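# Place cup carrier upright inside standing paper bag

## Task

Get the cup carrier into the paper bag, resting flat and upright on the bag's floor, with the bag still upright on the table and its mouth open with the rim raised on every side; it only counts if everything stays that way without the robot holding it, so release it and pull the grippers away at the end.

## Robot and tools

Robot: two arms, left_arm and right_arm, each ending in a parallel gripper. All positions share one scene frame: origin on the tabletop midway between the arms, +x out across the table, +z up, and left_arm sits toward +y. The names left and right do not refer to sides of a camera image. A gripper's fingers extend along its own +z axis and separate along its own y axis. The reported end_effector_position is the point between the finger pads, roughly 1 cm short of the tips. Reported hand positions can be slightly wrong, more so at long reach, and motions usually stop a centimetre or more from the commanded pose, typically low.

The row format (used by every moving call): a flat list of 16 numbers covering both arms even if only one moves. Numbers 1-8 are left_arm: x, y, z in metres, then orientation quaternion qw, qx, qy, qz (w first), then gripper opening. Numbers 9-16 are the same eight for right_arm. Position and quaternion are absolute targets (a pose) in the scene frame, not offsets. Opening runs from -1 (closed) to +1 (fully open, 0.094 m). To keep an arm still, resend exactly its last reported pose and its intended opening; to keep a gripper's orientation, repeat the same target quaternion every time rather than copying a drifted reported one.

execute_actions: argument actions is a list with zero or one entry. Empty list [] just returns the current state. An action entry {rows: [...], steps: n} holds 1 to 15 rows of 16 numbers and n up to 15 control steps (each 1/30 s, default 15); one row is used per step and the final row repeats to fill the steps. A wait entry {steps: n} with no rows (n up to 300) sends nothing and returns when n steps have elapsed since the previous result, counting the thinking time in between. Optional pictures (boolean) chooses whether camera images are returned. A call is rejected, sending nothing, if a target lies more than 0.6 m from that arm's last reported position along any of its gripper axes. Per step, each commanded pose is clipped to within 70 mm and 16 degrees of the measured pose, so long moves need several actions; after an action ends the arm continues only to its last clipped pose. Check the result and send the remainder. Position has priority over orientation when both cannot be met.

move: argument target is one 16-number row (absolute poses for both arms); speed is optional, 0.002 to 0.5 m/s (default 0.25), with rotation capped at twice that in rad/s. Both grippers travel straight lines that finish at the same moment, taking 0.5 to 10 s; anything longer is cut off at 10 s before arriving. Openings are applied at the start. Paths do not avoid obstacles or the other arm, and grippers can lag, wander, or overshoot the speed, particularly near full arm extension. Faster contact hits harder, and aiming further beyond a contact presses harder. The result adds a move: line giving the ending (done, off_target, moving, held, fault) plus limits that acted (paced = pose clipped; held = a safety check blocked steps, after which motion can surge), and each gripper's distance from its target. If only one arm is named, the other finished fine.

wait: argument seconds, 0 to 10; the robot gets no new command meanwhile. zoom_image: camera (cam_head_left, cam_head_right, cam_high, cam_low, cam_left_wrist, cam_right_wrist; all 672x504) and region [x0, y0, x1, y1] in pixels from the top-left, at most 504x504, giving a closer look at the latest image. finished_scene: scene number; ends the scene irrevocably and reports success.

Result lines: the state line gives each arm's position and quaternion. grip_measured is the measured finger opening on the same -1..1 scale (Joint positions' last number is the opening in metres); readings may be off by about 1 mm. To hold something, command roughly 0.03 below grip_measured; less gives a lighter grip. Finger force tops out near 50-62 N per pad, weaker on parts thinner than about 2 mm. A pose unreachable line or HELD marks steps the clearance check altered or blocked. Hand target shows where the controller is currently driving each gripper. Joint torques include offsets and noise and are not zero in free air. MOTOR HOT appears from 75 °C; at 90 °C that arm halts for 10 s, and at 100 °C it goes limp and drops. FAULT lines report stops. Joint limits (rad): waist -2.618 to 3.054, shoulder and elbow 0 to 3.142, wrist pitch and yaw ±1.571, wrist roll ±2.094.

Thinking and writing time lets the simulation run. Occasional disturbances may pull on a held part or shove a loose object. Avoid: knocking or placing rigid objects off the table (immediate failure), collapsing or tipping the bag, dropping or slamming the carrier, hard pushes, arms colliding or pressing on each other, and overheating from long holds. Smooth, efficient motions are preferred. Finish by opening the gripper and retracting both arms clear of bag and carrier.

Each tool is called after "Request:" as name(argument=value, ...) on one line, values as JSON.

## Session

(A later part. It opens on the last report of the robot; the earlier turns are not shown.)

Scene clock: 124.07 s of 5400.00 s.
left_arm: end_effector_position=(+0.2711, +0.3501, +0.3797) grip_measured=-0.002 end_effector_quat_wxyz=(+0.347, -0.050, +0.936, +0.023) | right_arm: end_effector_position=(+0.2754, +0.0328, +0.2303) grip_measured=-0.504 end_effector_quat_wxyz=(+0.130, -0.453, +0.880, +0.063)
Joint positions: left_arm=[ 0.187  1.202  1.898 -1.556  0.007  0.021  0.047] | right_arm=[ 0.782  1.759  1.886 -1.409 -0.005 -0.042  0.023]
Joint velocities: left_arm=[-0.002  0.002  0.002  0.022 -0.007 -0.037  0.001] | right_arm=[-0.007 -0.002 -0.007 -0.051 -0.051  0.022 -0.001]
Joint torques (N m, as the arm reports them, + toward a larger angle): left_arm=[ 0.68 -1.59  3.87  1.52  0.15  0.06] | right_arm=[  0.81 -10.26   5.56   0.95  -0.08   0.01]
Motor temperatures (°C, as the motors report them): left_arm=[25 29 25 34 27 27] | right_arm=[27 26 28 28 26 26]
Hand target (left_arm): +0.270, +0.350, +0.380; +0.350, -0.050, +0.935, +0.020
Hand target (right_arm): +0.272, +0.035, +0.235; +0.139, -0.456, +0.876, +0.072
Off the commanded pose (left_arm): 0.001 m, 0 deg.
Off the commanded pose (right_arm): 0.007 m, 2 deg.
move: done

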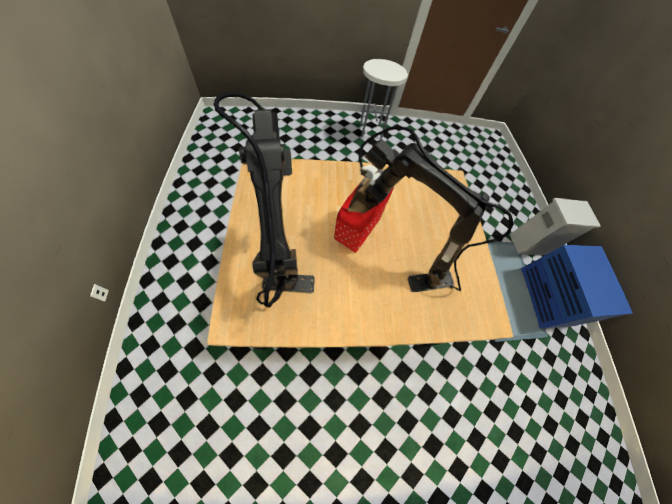

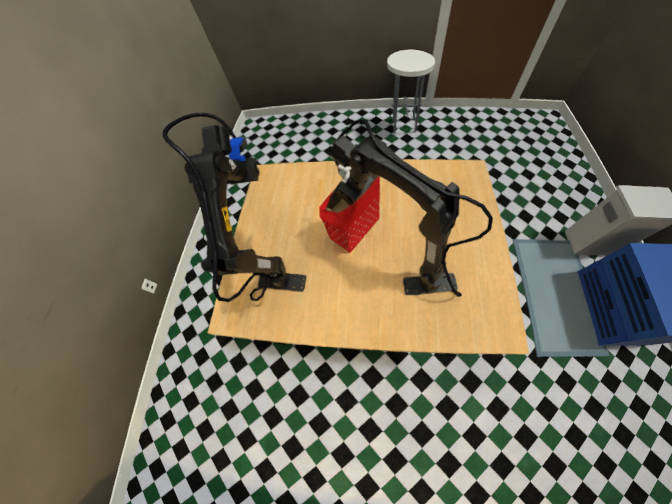

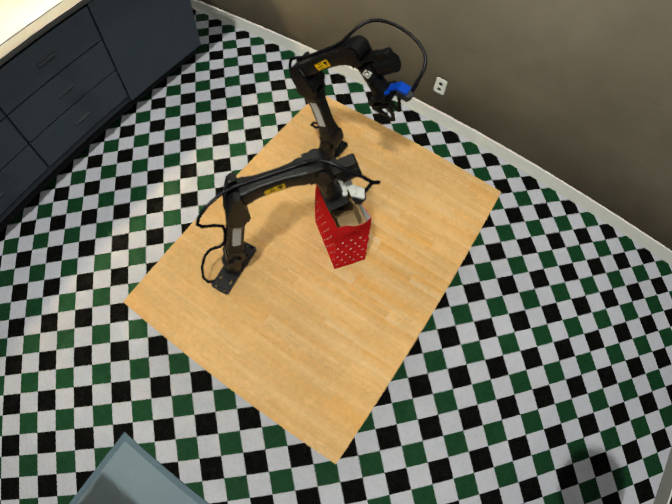

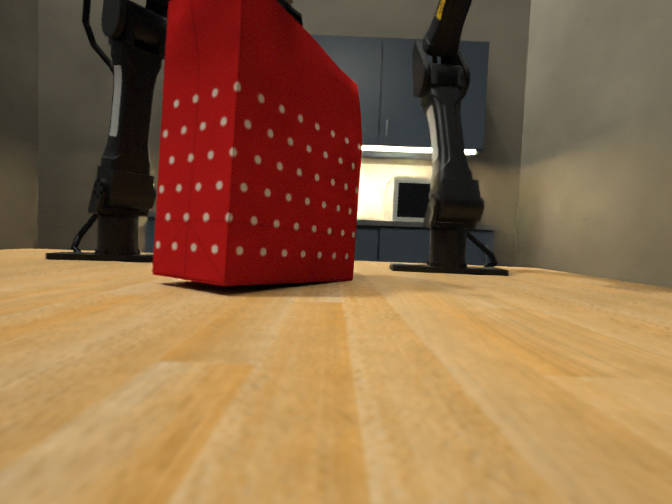

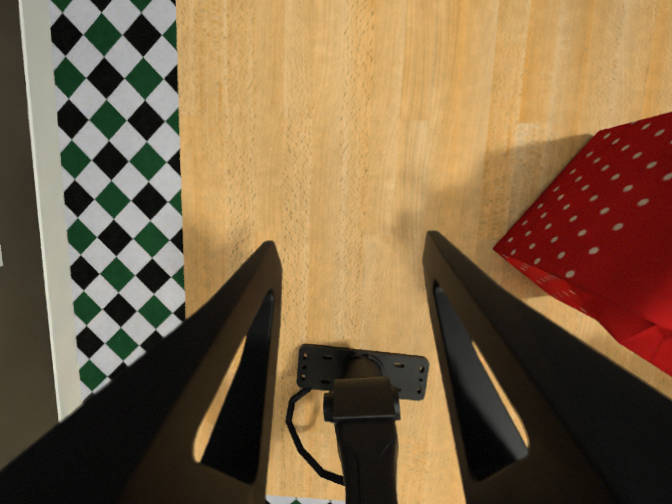

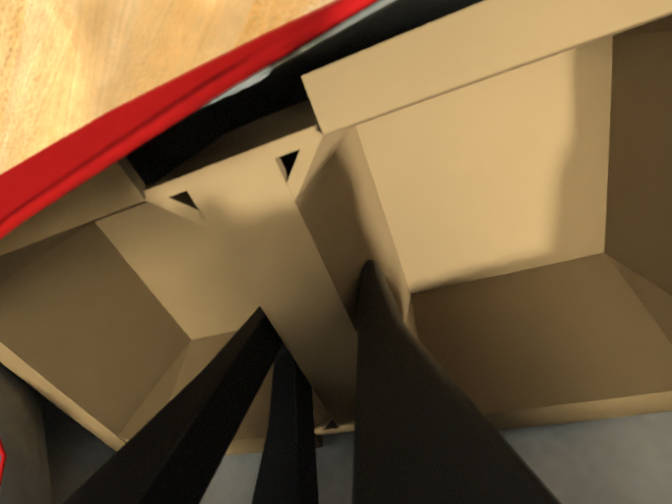

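Request:
move(target=[0.27,0.35,0.38,0.35,-0.05,0.935,0.02,0,0.282,0.008,0.255,0.154,-0.47,0.866,0.083,-0.56], speed=0.02)

Request:
zoom_image(camera="cam_head_left", region=[300,110,440,260])

Scene clock: 132.10 s of 5400.00 s.
left_arm: end_effector_position=(+0.2711, +0.3501, +0.3797) grip_measured=-0.002 end_effector_quat_wxyz=(+0.347, -0.050, +0.936, +0.023) | right_arm: end_effector_position=(+0.2849, +0.0150, +0.2475) grip_measured=-0.504 end_effector_quat_wxyz=(+0.147, -0.471, +0.866, +0.078)
Joint positions: left_arm=[ 0.187  1.202  1.898 -1.556  0.007  0.021  0.047] | right_arm=[ 0.711  1.709  1.886 -1.417 -0.049 -0.151  0.023]
Joint velocities: left_arm=[ 0.007 -0.002  0.017 -0.037 -0.051 -0.007  0.001] | right_arm=[-0.002 -0.012  0.002 -0.066 -0.022 -0.051 -0.   ]
Joint torques (N m, as the arm reports them, + toward a larger angle): left_arm=[ 0.55 -1.62  3.79  1.5   0.16  0.05] | right_arm=[ -1.06 -10.57   6.01   0.76  -0.11  -0.08]
Motor temperatures (°C, as the motors report them): left_arm=[25 29 25 34 27 27] | right_arm=[27 27 28 28 26 26]
Hand target (left_arm): +0.270, +0.350, +0.380; +0.350, -0.050, +0.935, +0.020
Hand target (right_arm): +0.282, +0.009, +0.255; +0.154, -0.470, +0.865, +0.084
Off the commanded pose (left_arm): 0.001 m, 0 deg.
Off the commanded pose (right_arm): 0.011 m, 1 deg.
After step 90, 2.87 s passed at rest.
move: off_target (right_arm)

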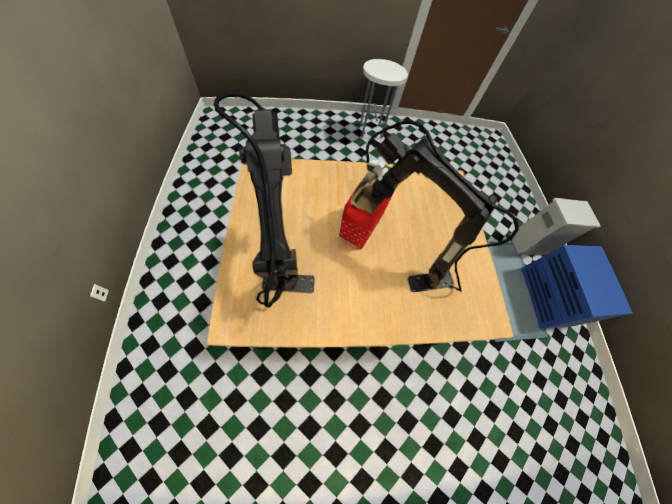

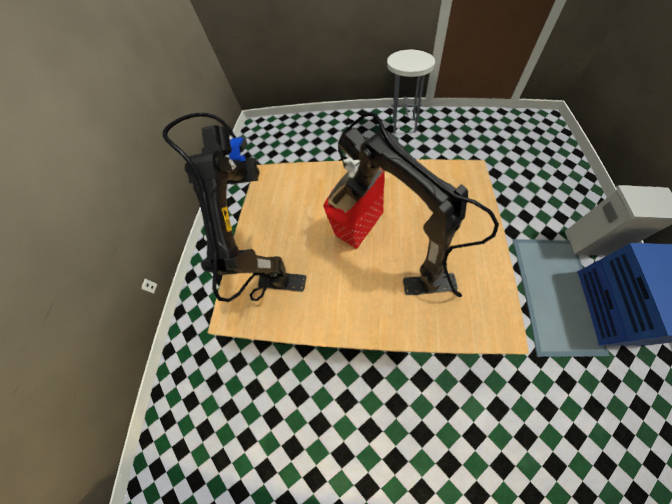

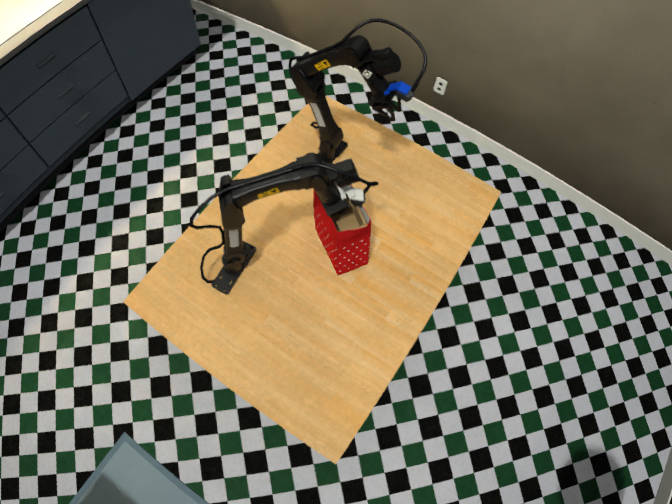

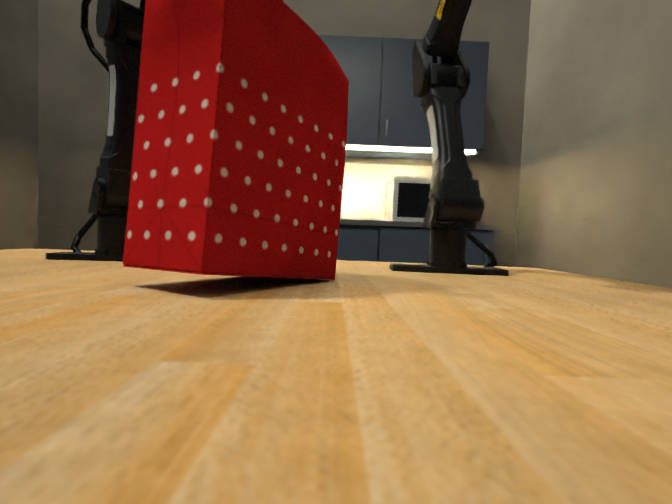

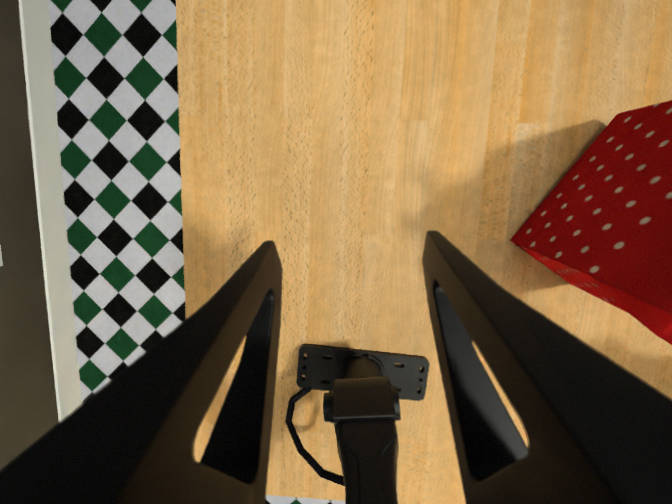

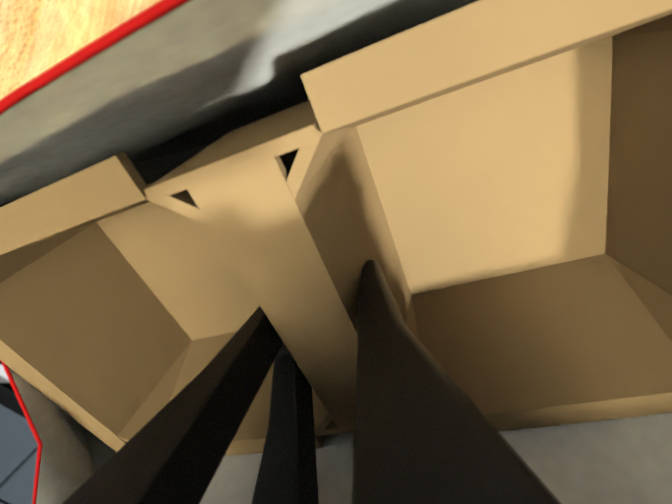

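Region (300, 110, 440, 260) of cam_head_left's 672x504 image, scaled by 3.360, with more detail than that image has; it fills the left 470 columns of this view, and the rest is white.

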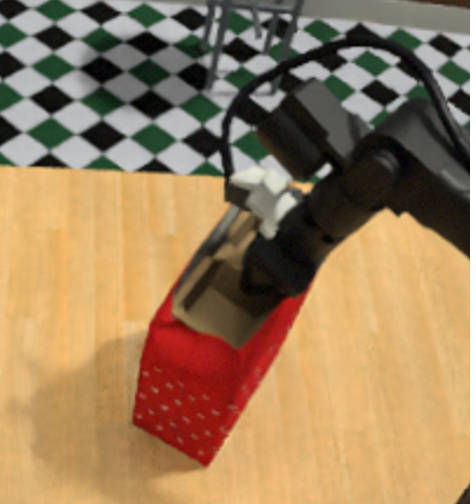

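Request:
move(target=[0.27,0.35,0.38,0.35,-0.05,0.935,0.02,0,0.298,-0.012,0.24,0.154,-0.47,0.866,0.083,-0.56], speed=0.02)

Request:
zoom_image(camera="cam_head_left", region=[300,110,440,260])

Scene clock: 137.47 s of 5400.00 s.
left_arm: end_effector_position=(+0.2711, +0.3501, +0.3797) grip_measured=-0.002 end_effector_quat_wxyz=(+0.347, -0.050, +0.936, +0.023) | right_arm: end_effector_position=(+0.2960, -0.0083, +0.2332) grip_measured=-0.504 end_effector_quat_wxyz=(+0.138, -0.471, +0.868, +0.080)
Joint positions: left_arm=[ 0.187  1.202  1.898 -1.556  0.007  0.021  0.047] | right_arm=[ 0.627  1.669  1.784 -1.378 -0.084 -0.228  0.023]
Joint velocities: left_arm=[-0.012 -0.012  0.007 -0.007 -0.081  0.007  0.001] | right_arm=[ 0.002 -0.002 -0.007 -0.007  0.037 -0.066 -0.001]
Joint torques (N m, as the arm reports them, + toward a larger angle): left_arm=[ 0.63 -1.54  3.75  1.49  0.17  0.05] | right_arm=[ -1.14 -10.08   5.71   0.99  -0.07  -0.11]
Motor temperatures (°C, as the motors report them): left_arm=[25 29 25 34 27 27] | right_arm=[27 27 28 28 26 26]
Hand target (left_arm): +0.270, +0.350, +0.380; +0.350, -0.050, +0.935, +0.020
Hand target (right_arm): +0.298, -0.012, +0.240; +0.154, -0.469, +0.865, +0.084
Off the commanded pose (left_arm): 0.001 m, 0 deg.
Off the commanded pose (right_arm): 0.008 m, 2 deg.
After step 90, 0.60 s passed at rest.
move: done

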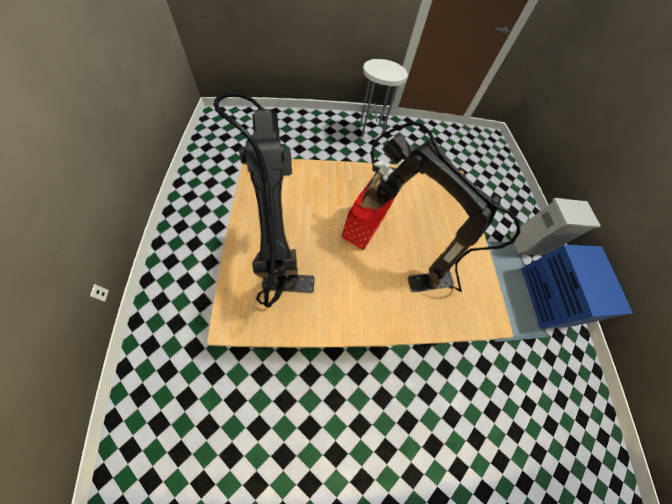

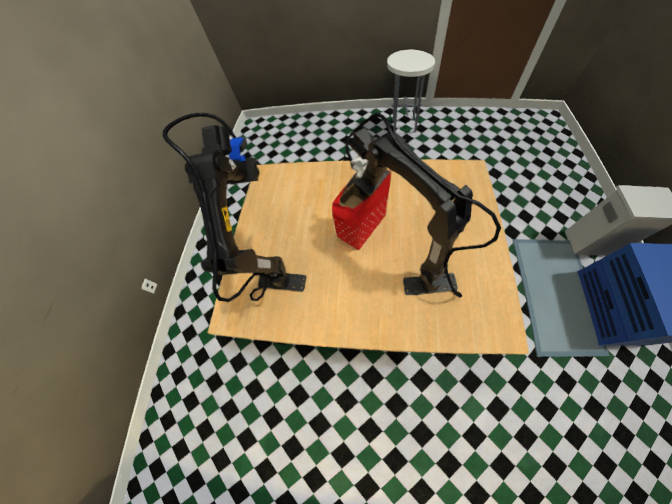

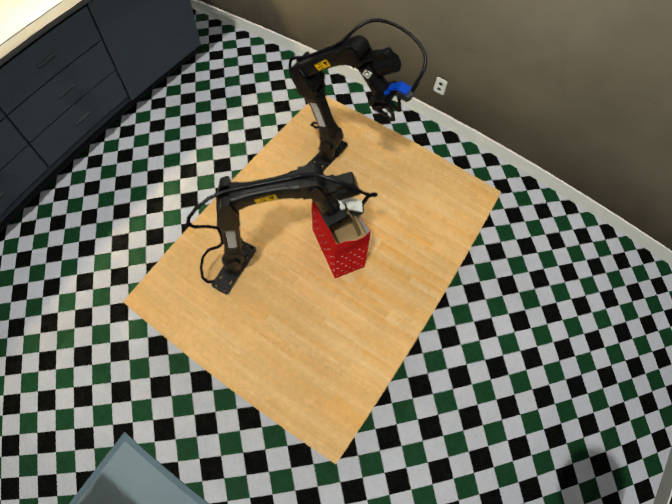

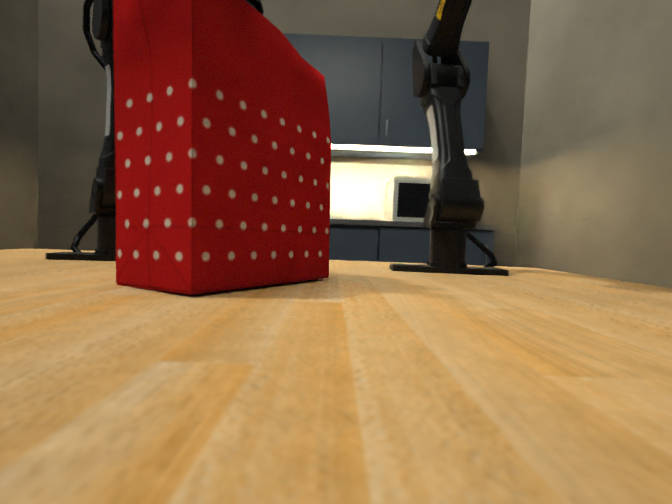

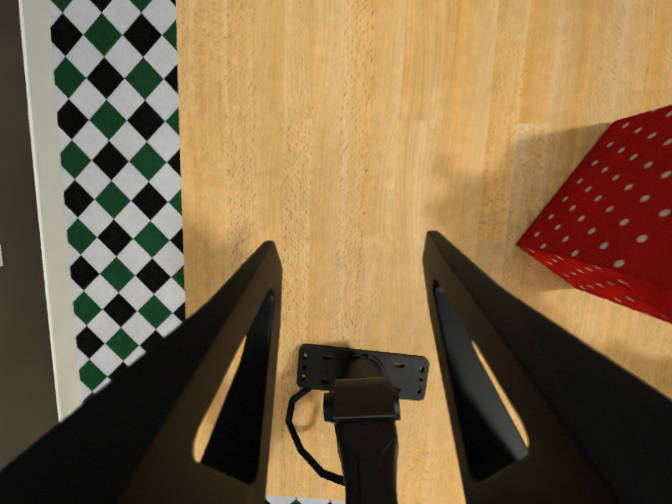

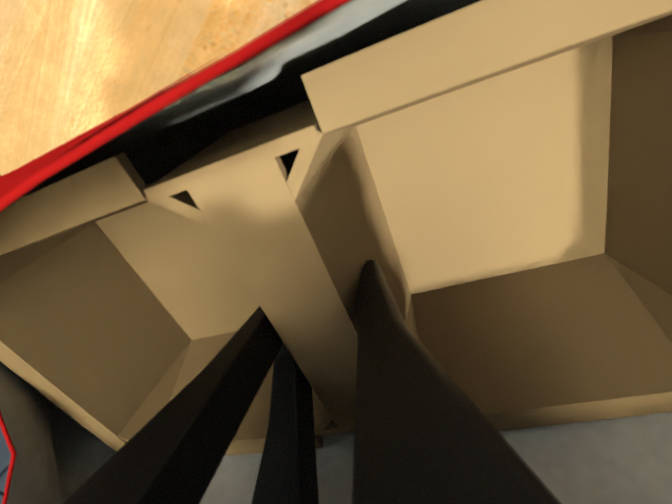

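Region (300, 110, 440, 260) of cam_head_left's 672x504 image, scaled by 3.360, with more detail than that image has; it fills the left 470 columns of this view, and the rest is white.

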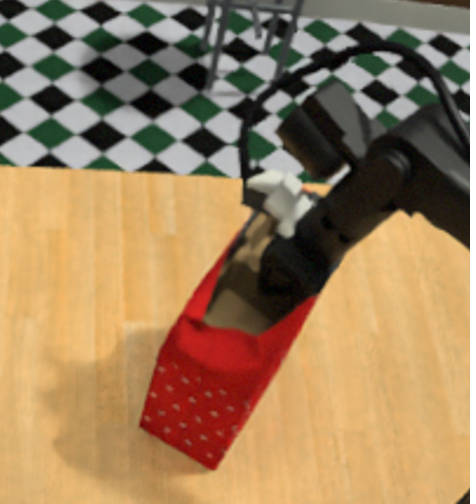

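Request:
move(target=[0.27,0.35,0.38,0.35,-0.05,0.935,0.02,0,0.298,-0.008,0.31,0.198,-0.465,0.856,0.107,-0.56], speed=0.03)

Request:
zoom_image(camera="cam_head_left", region=[300,110,440,260])

Request:
zoom_image(camera="cam_high", region=[280,130,420,280])

Scene clock: 144.77 s of 5400.00 s.
left_arm: end_effector_position=(+0.2711, +0.3501, +0.3797) grip_measured=-0.002 end_effector_quat_wxyz=(+0.347, -0.050, +0.936, +0.023) | right_arm: end_effector_position=(+0.2963, -0.0071, +0.3063) grip_measured=-0.504 end_effector_quat_wxyz=(+0.196, -0.467, +0.856, +0.103)
Joint positions: left_arm=[ 0.187  1.202  1.898 -1.556  0.007  0.021  0.047] | right_arm=[ 0.621  1.69   2.087 -1.533 -0.101 -0.23   0.023]
Joint velocities: left_arm=[-0.007 -0.007  0.002 -0.022  0.022 -0.007 -0.001] | right_arm=[ 0.022 -0.037  0.007 -0.037 -0.022 -0.037 -0.   ]
Joint torques (N m, as the arm reports them, + toward a larger angle): left_arm=[ 0.63 -1.52  3.76  1.5   0.15  0.06] | right_arm=[-1.01 -5.97  9.02  0.94 -0.18 -0.07]
Motor temperatures (°C, as the motors report them): left_arm=[25 29 25 34 27 27] | right_arm=[27 27 28 28 26 26]
Hand target (left_arm): +0.270, +0.350, +0.380; +0.350, -0.050, +0.935, +0.020
Hand target (right_arm): +0.299, -0.007, +0.310; +0.198, -0.466, +0.856, +0.108
Off the commanded pose (left_arm): 0.001 m, 0 deg.
Off the commanded pose (right_arm): 0.004 m, 1 deg.
After step 90, 1.43 s passed at rest.
move: done

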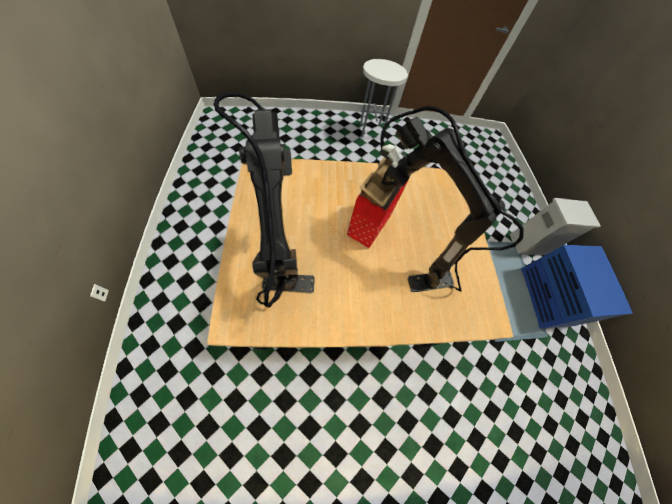

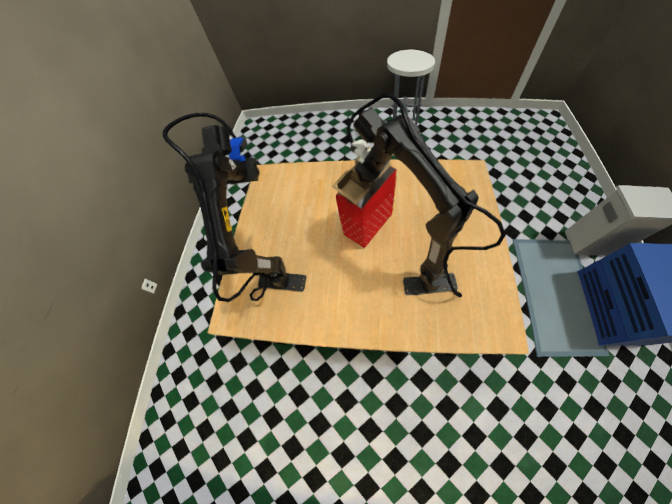

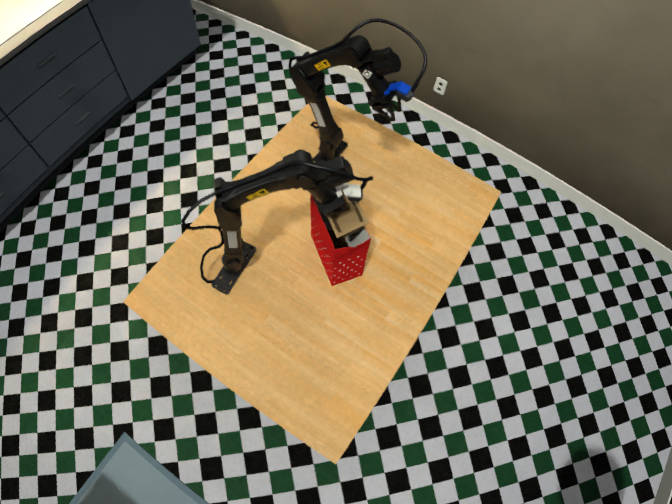

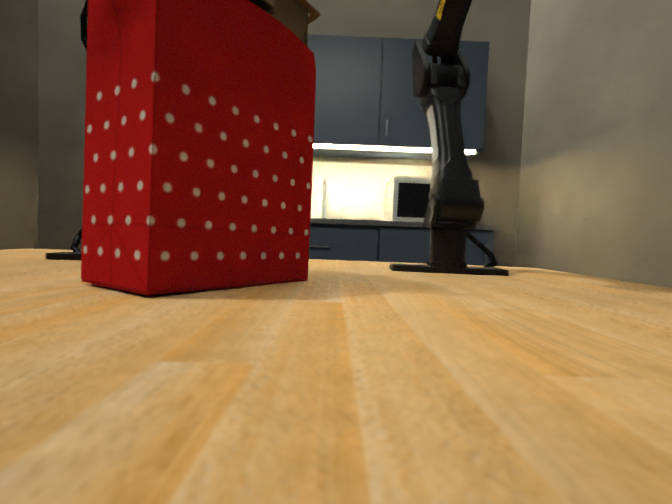

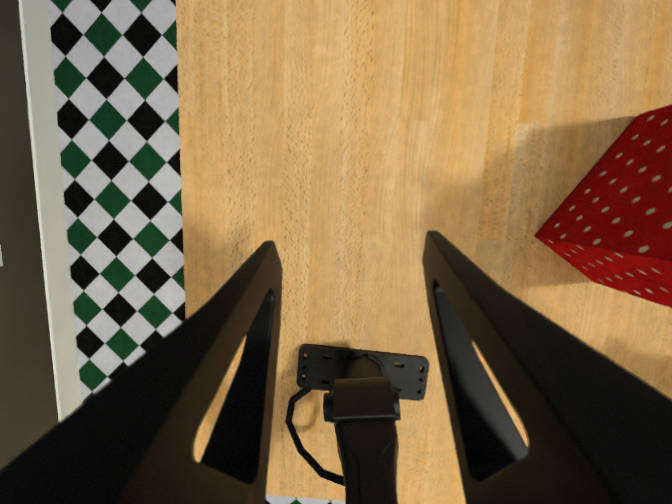

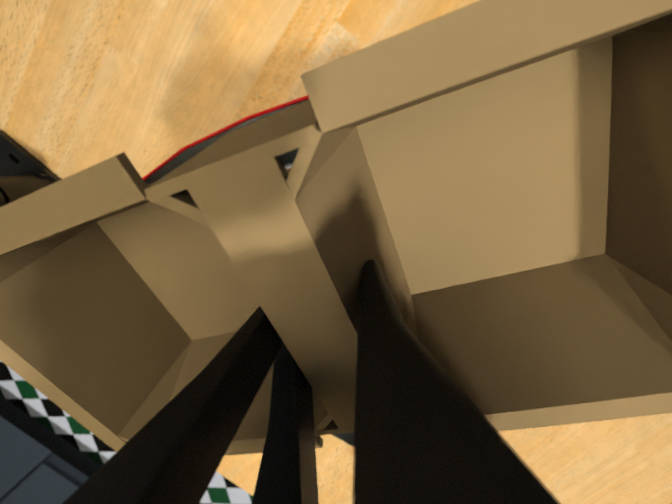

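Region (300, 110, 440, 260) of cam_head_left's 672x504 image, scaled by 3.360, with more detail than that image has; it fills the left 470 columns of this view, and the rest is white.

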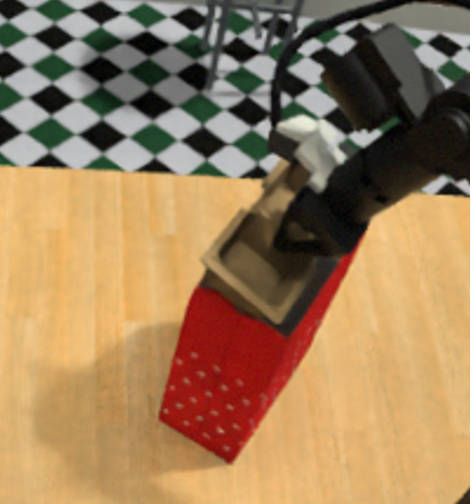

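Region (280, 130, 420, 280) of cam_high's 672x504 image, scaled by 3.360, with more detail than that image has; it fills the left 470 columns of this view, and the rest is white.

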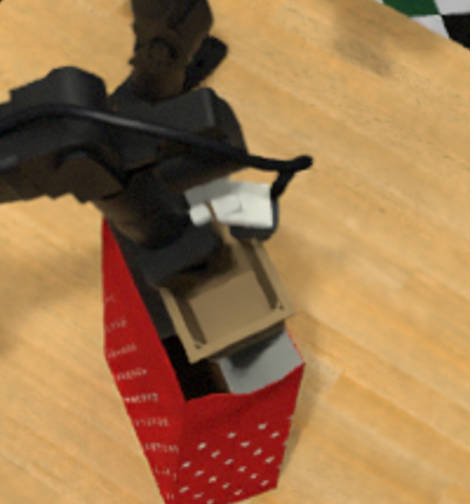

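Request:
move(target=[0.27,0.35,0.38,0.35,-0.05,0.935,0.02,0,0.323,-0.042,0.345,0.24,-0.46,0.845,0.13,-0.56], speed=0.04)

Request:
move(target=[0.27,0.35,0.38,0.35,-0.05,0.935,0.02,0,0.323,-0.042,0.305,0.276,-0.493,0.824,-0.044,-0.56], speed=0.05)

Request:
zoom_image(camera="cam_head_left", region=[310,110,450,260])

Request:
zoom_image(camera="cam_high", region=[280,140,420,290])

Scene clock: 153.77 s of 5400.00 s.
left_arm: end_effector_position=(+0.2711, +0.3501, +0.3797) grip_measured=-0.002 end_effector_quat_wxyz=(+0.347, -0.050, +0.936, +0.023) | right_arm: end_effector_position=(+0.3252, -0.0397, +0.3335) grip_measured=-0.504 end_effector_quat_wxyz=(+0.233, -0.458, +0.849, +0.126)
Joint positions: left_arm=[ 0.187  1.202  1.898 -1.556  0.007  0.021  0.047] | right_arm=[ 0.446  1.69   2.178 -1.562 -0.209 -0.365  0.023]
Joint velocities: left_arm=[-0.017 -0.007  0.012  0.007 -0.007 -0.022 -0.001] | right_arm=[ 0.012 -0.002 -0.002 -0.095 -0.051 -0.066 -0.002]
Joint torques (N m, as the arm reports them, + toward a larger angle): left_arm=[ 0.73 -1.5   3.9   1.51  0.13  0.04] | right_arm=[-0.96 -7.69  8.66  1.07 -0.26 -0.02]
Motor temperatures (°C, as the motors report them): left_arm=[25 29 25 35 27 27] | right_arm=[27 27 29 28 26 26]
Hand target (left_arm): +0.270, +0.350, +0.380; +0.350, -0.050, +0.935, +0.020
Hand target (right_arm): +0.324, -0.041, +0.345; +0.248, -0.459, +0.843, +0.133
Off the commanded pose (left_arm): 0.001 m, 0 deg.
Off the commanded pose (right_arm): 0.012 m, 1 deg.
joint sent to its limit (right arm) — the command would take joint 4 (wrist pitch) past its lower limit, so that joint was sent only as far as its limit.
After step 90, 4.27 s passed at rest.
move: off_target (right_arm)

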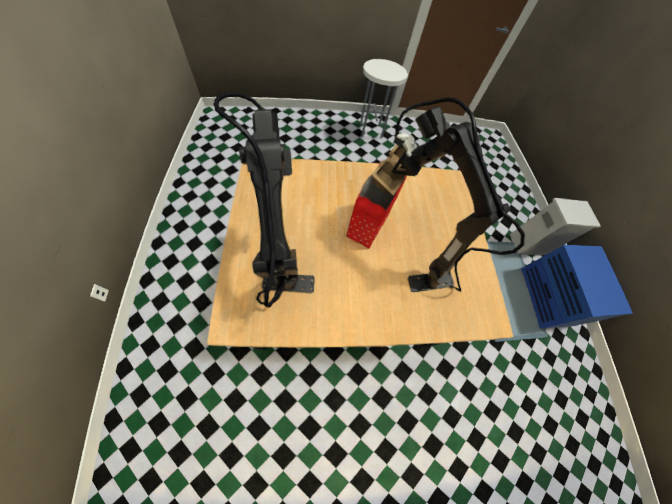

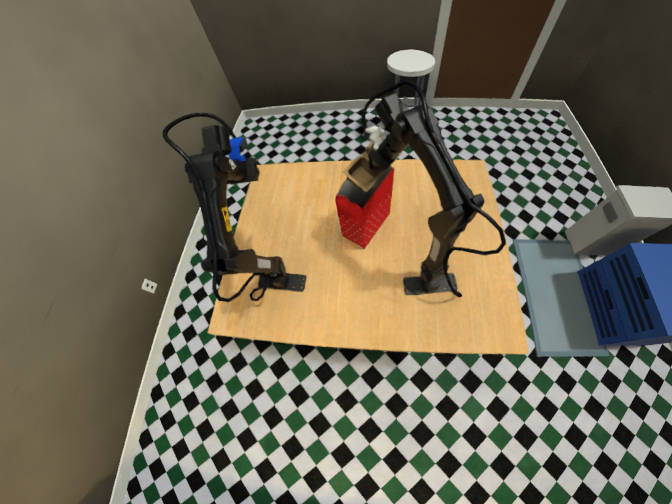

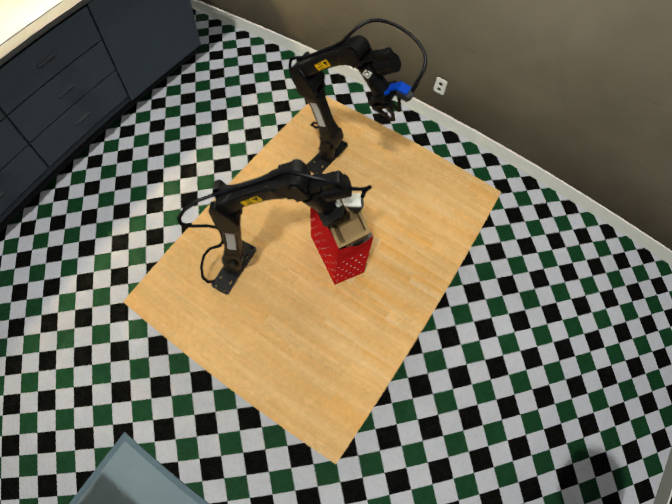

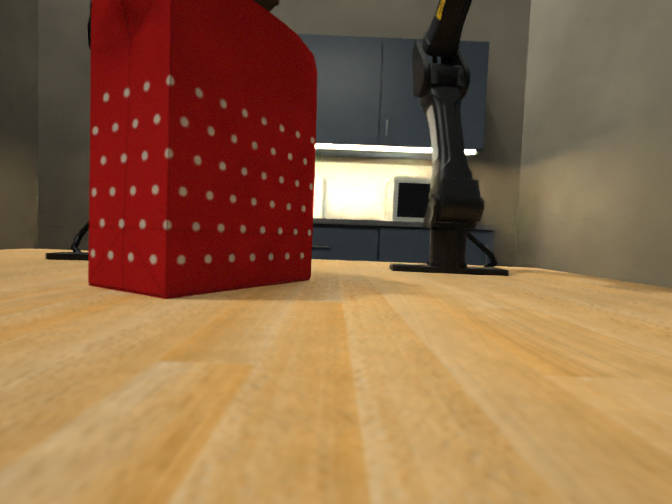

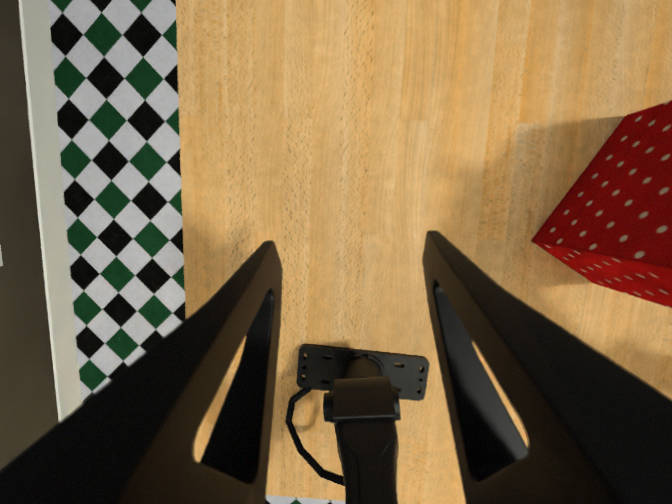

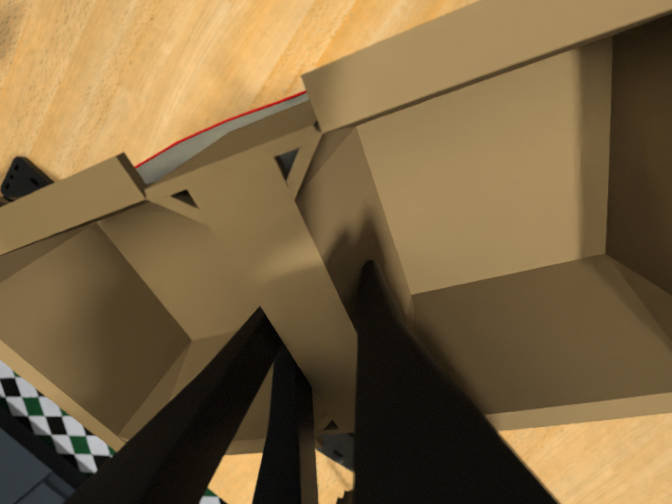

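Scene clock: 157.60 s of 5400.00 s.
left_arm: end_effector_position=(+0.2711, +0.3501, +0.3797) grip_measured=-0.002 end_effector_quat_wxyz=(+0.347, -0.050, +0.936, +0.023) | right_arm: end_effector_position=(+0.3237, -0.0421, +0.2942) grip_measured=-0.504 end_effector_quat_wxyz=(+0.254, -0.498, +0.828, -0.043)
Joint positions: left_arm=[ 0.187  1.202  1.898 -1.556  0.007  0.021  0.047] | right_arm=[ 0.643  1.579  1.872 -1.376  0.193 -0.363  0.023]
Joint velocities: left_arm=[-0.012 -0.007 -0.012 -0.022  0.022 -0.051 -0.001] | right_arm=[ 0.012 -0.002  0.002  0.022  0.037 -0.022 -0.   ]
Joint torques (N m, as the arm reports them, + toward a larger angle): left_arm=[ 0.64 -1.51  3.86  1.51  0.15  0.07] | right_arm=[ 1.1  -8.94  5.44  1.36  0.29  0.07]
Motor temperatures (°C, as the motors report them): left_arm=[25 29 25 35 27 27] | right_arm=[27 27 29 28 26 26]
Hand target (left_arm): +0.270, +0.350, +0.380; +0.350, -0.050, +0.935, +0.020
Hand target (right_arm): +0.322, -0.042, +0.303; +0.276, -0.493, +0.824, -0.045
Off the commanded pose (left_arm): 0.001 m, 0 deg.
Off the commanded pose (right_arm): 0.011 m, 3 deg.
move: off_target (right_arm)

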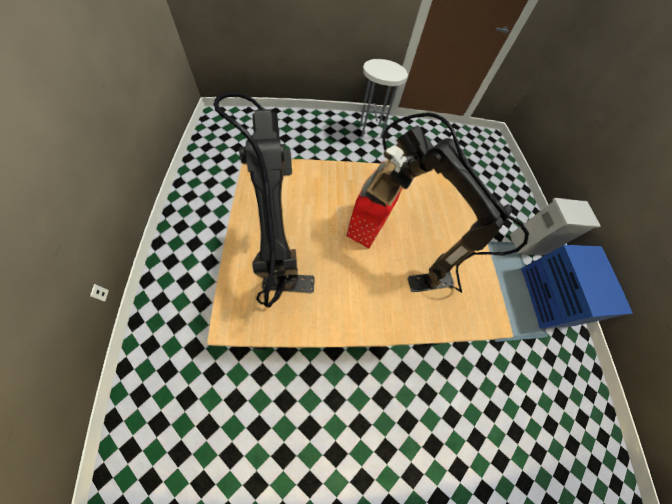

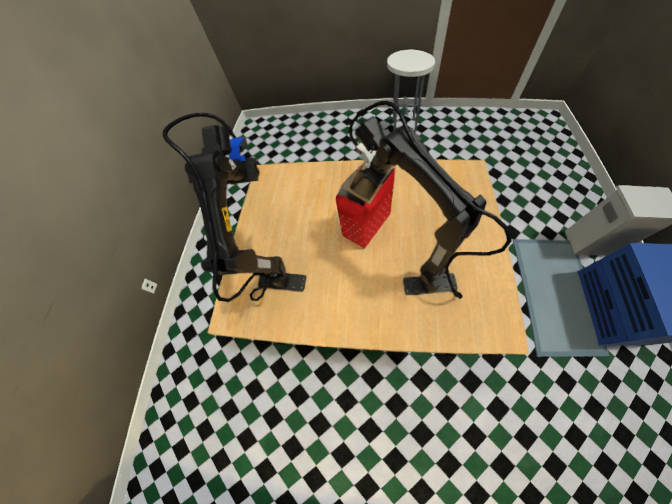

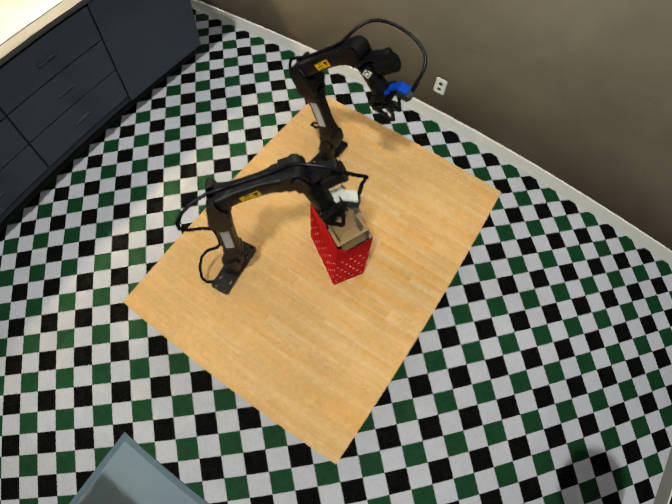

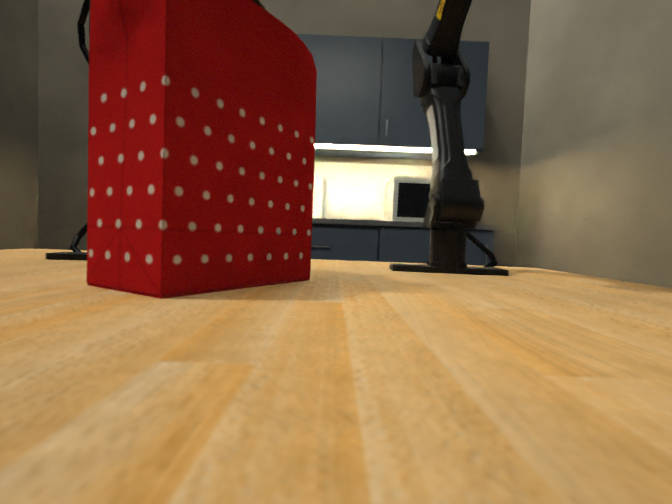

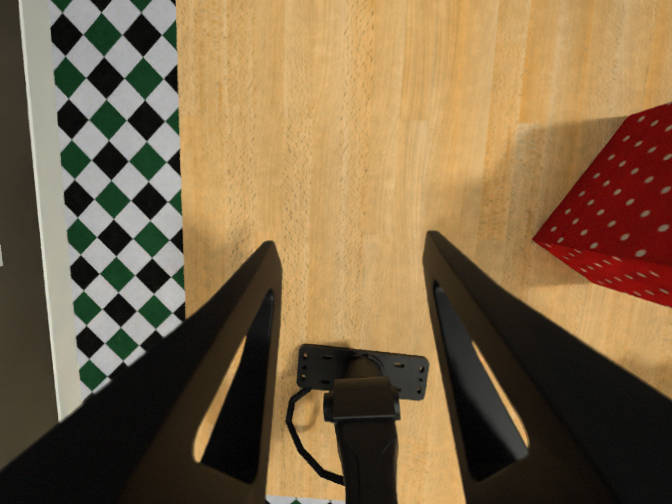

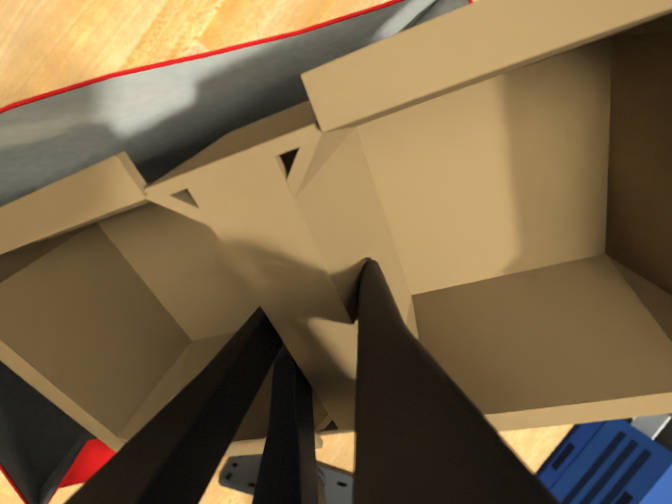

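Region (310, 110, 450, 260) of cam_head_left's 672x504 image, scaled by 3.360, with more detail than that image has; it fills the left 470 columns of this view, and the rest is white.

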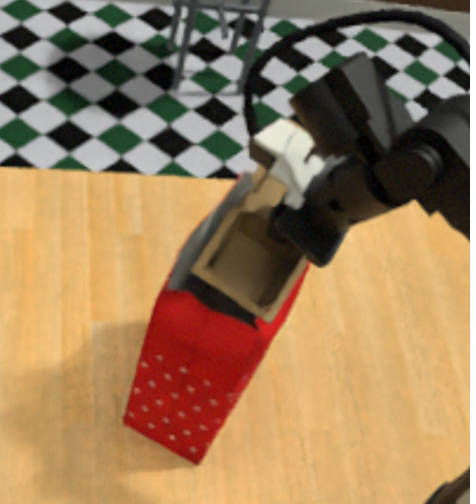

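Region (280, 140, 420, 290) of cam_high's 672x504 image, scaled by 3.360, with more detail than that image has; it fills the left 470 columns of this view, and the rest is white.

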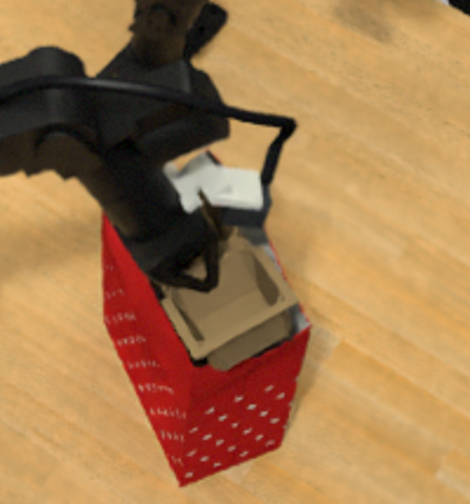

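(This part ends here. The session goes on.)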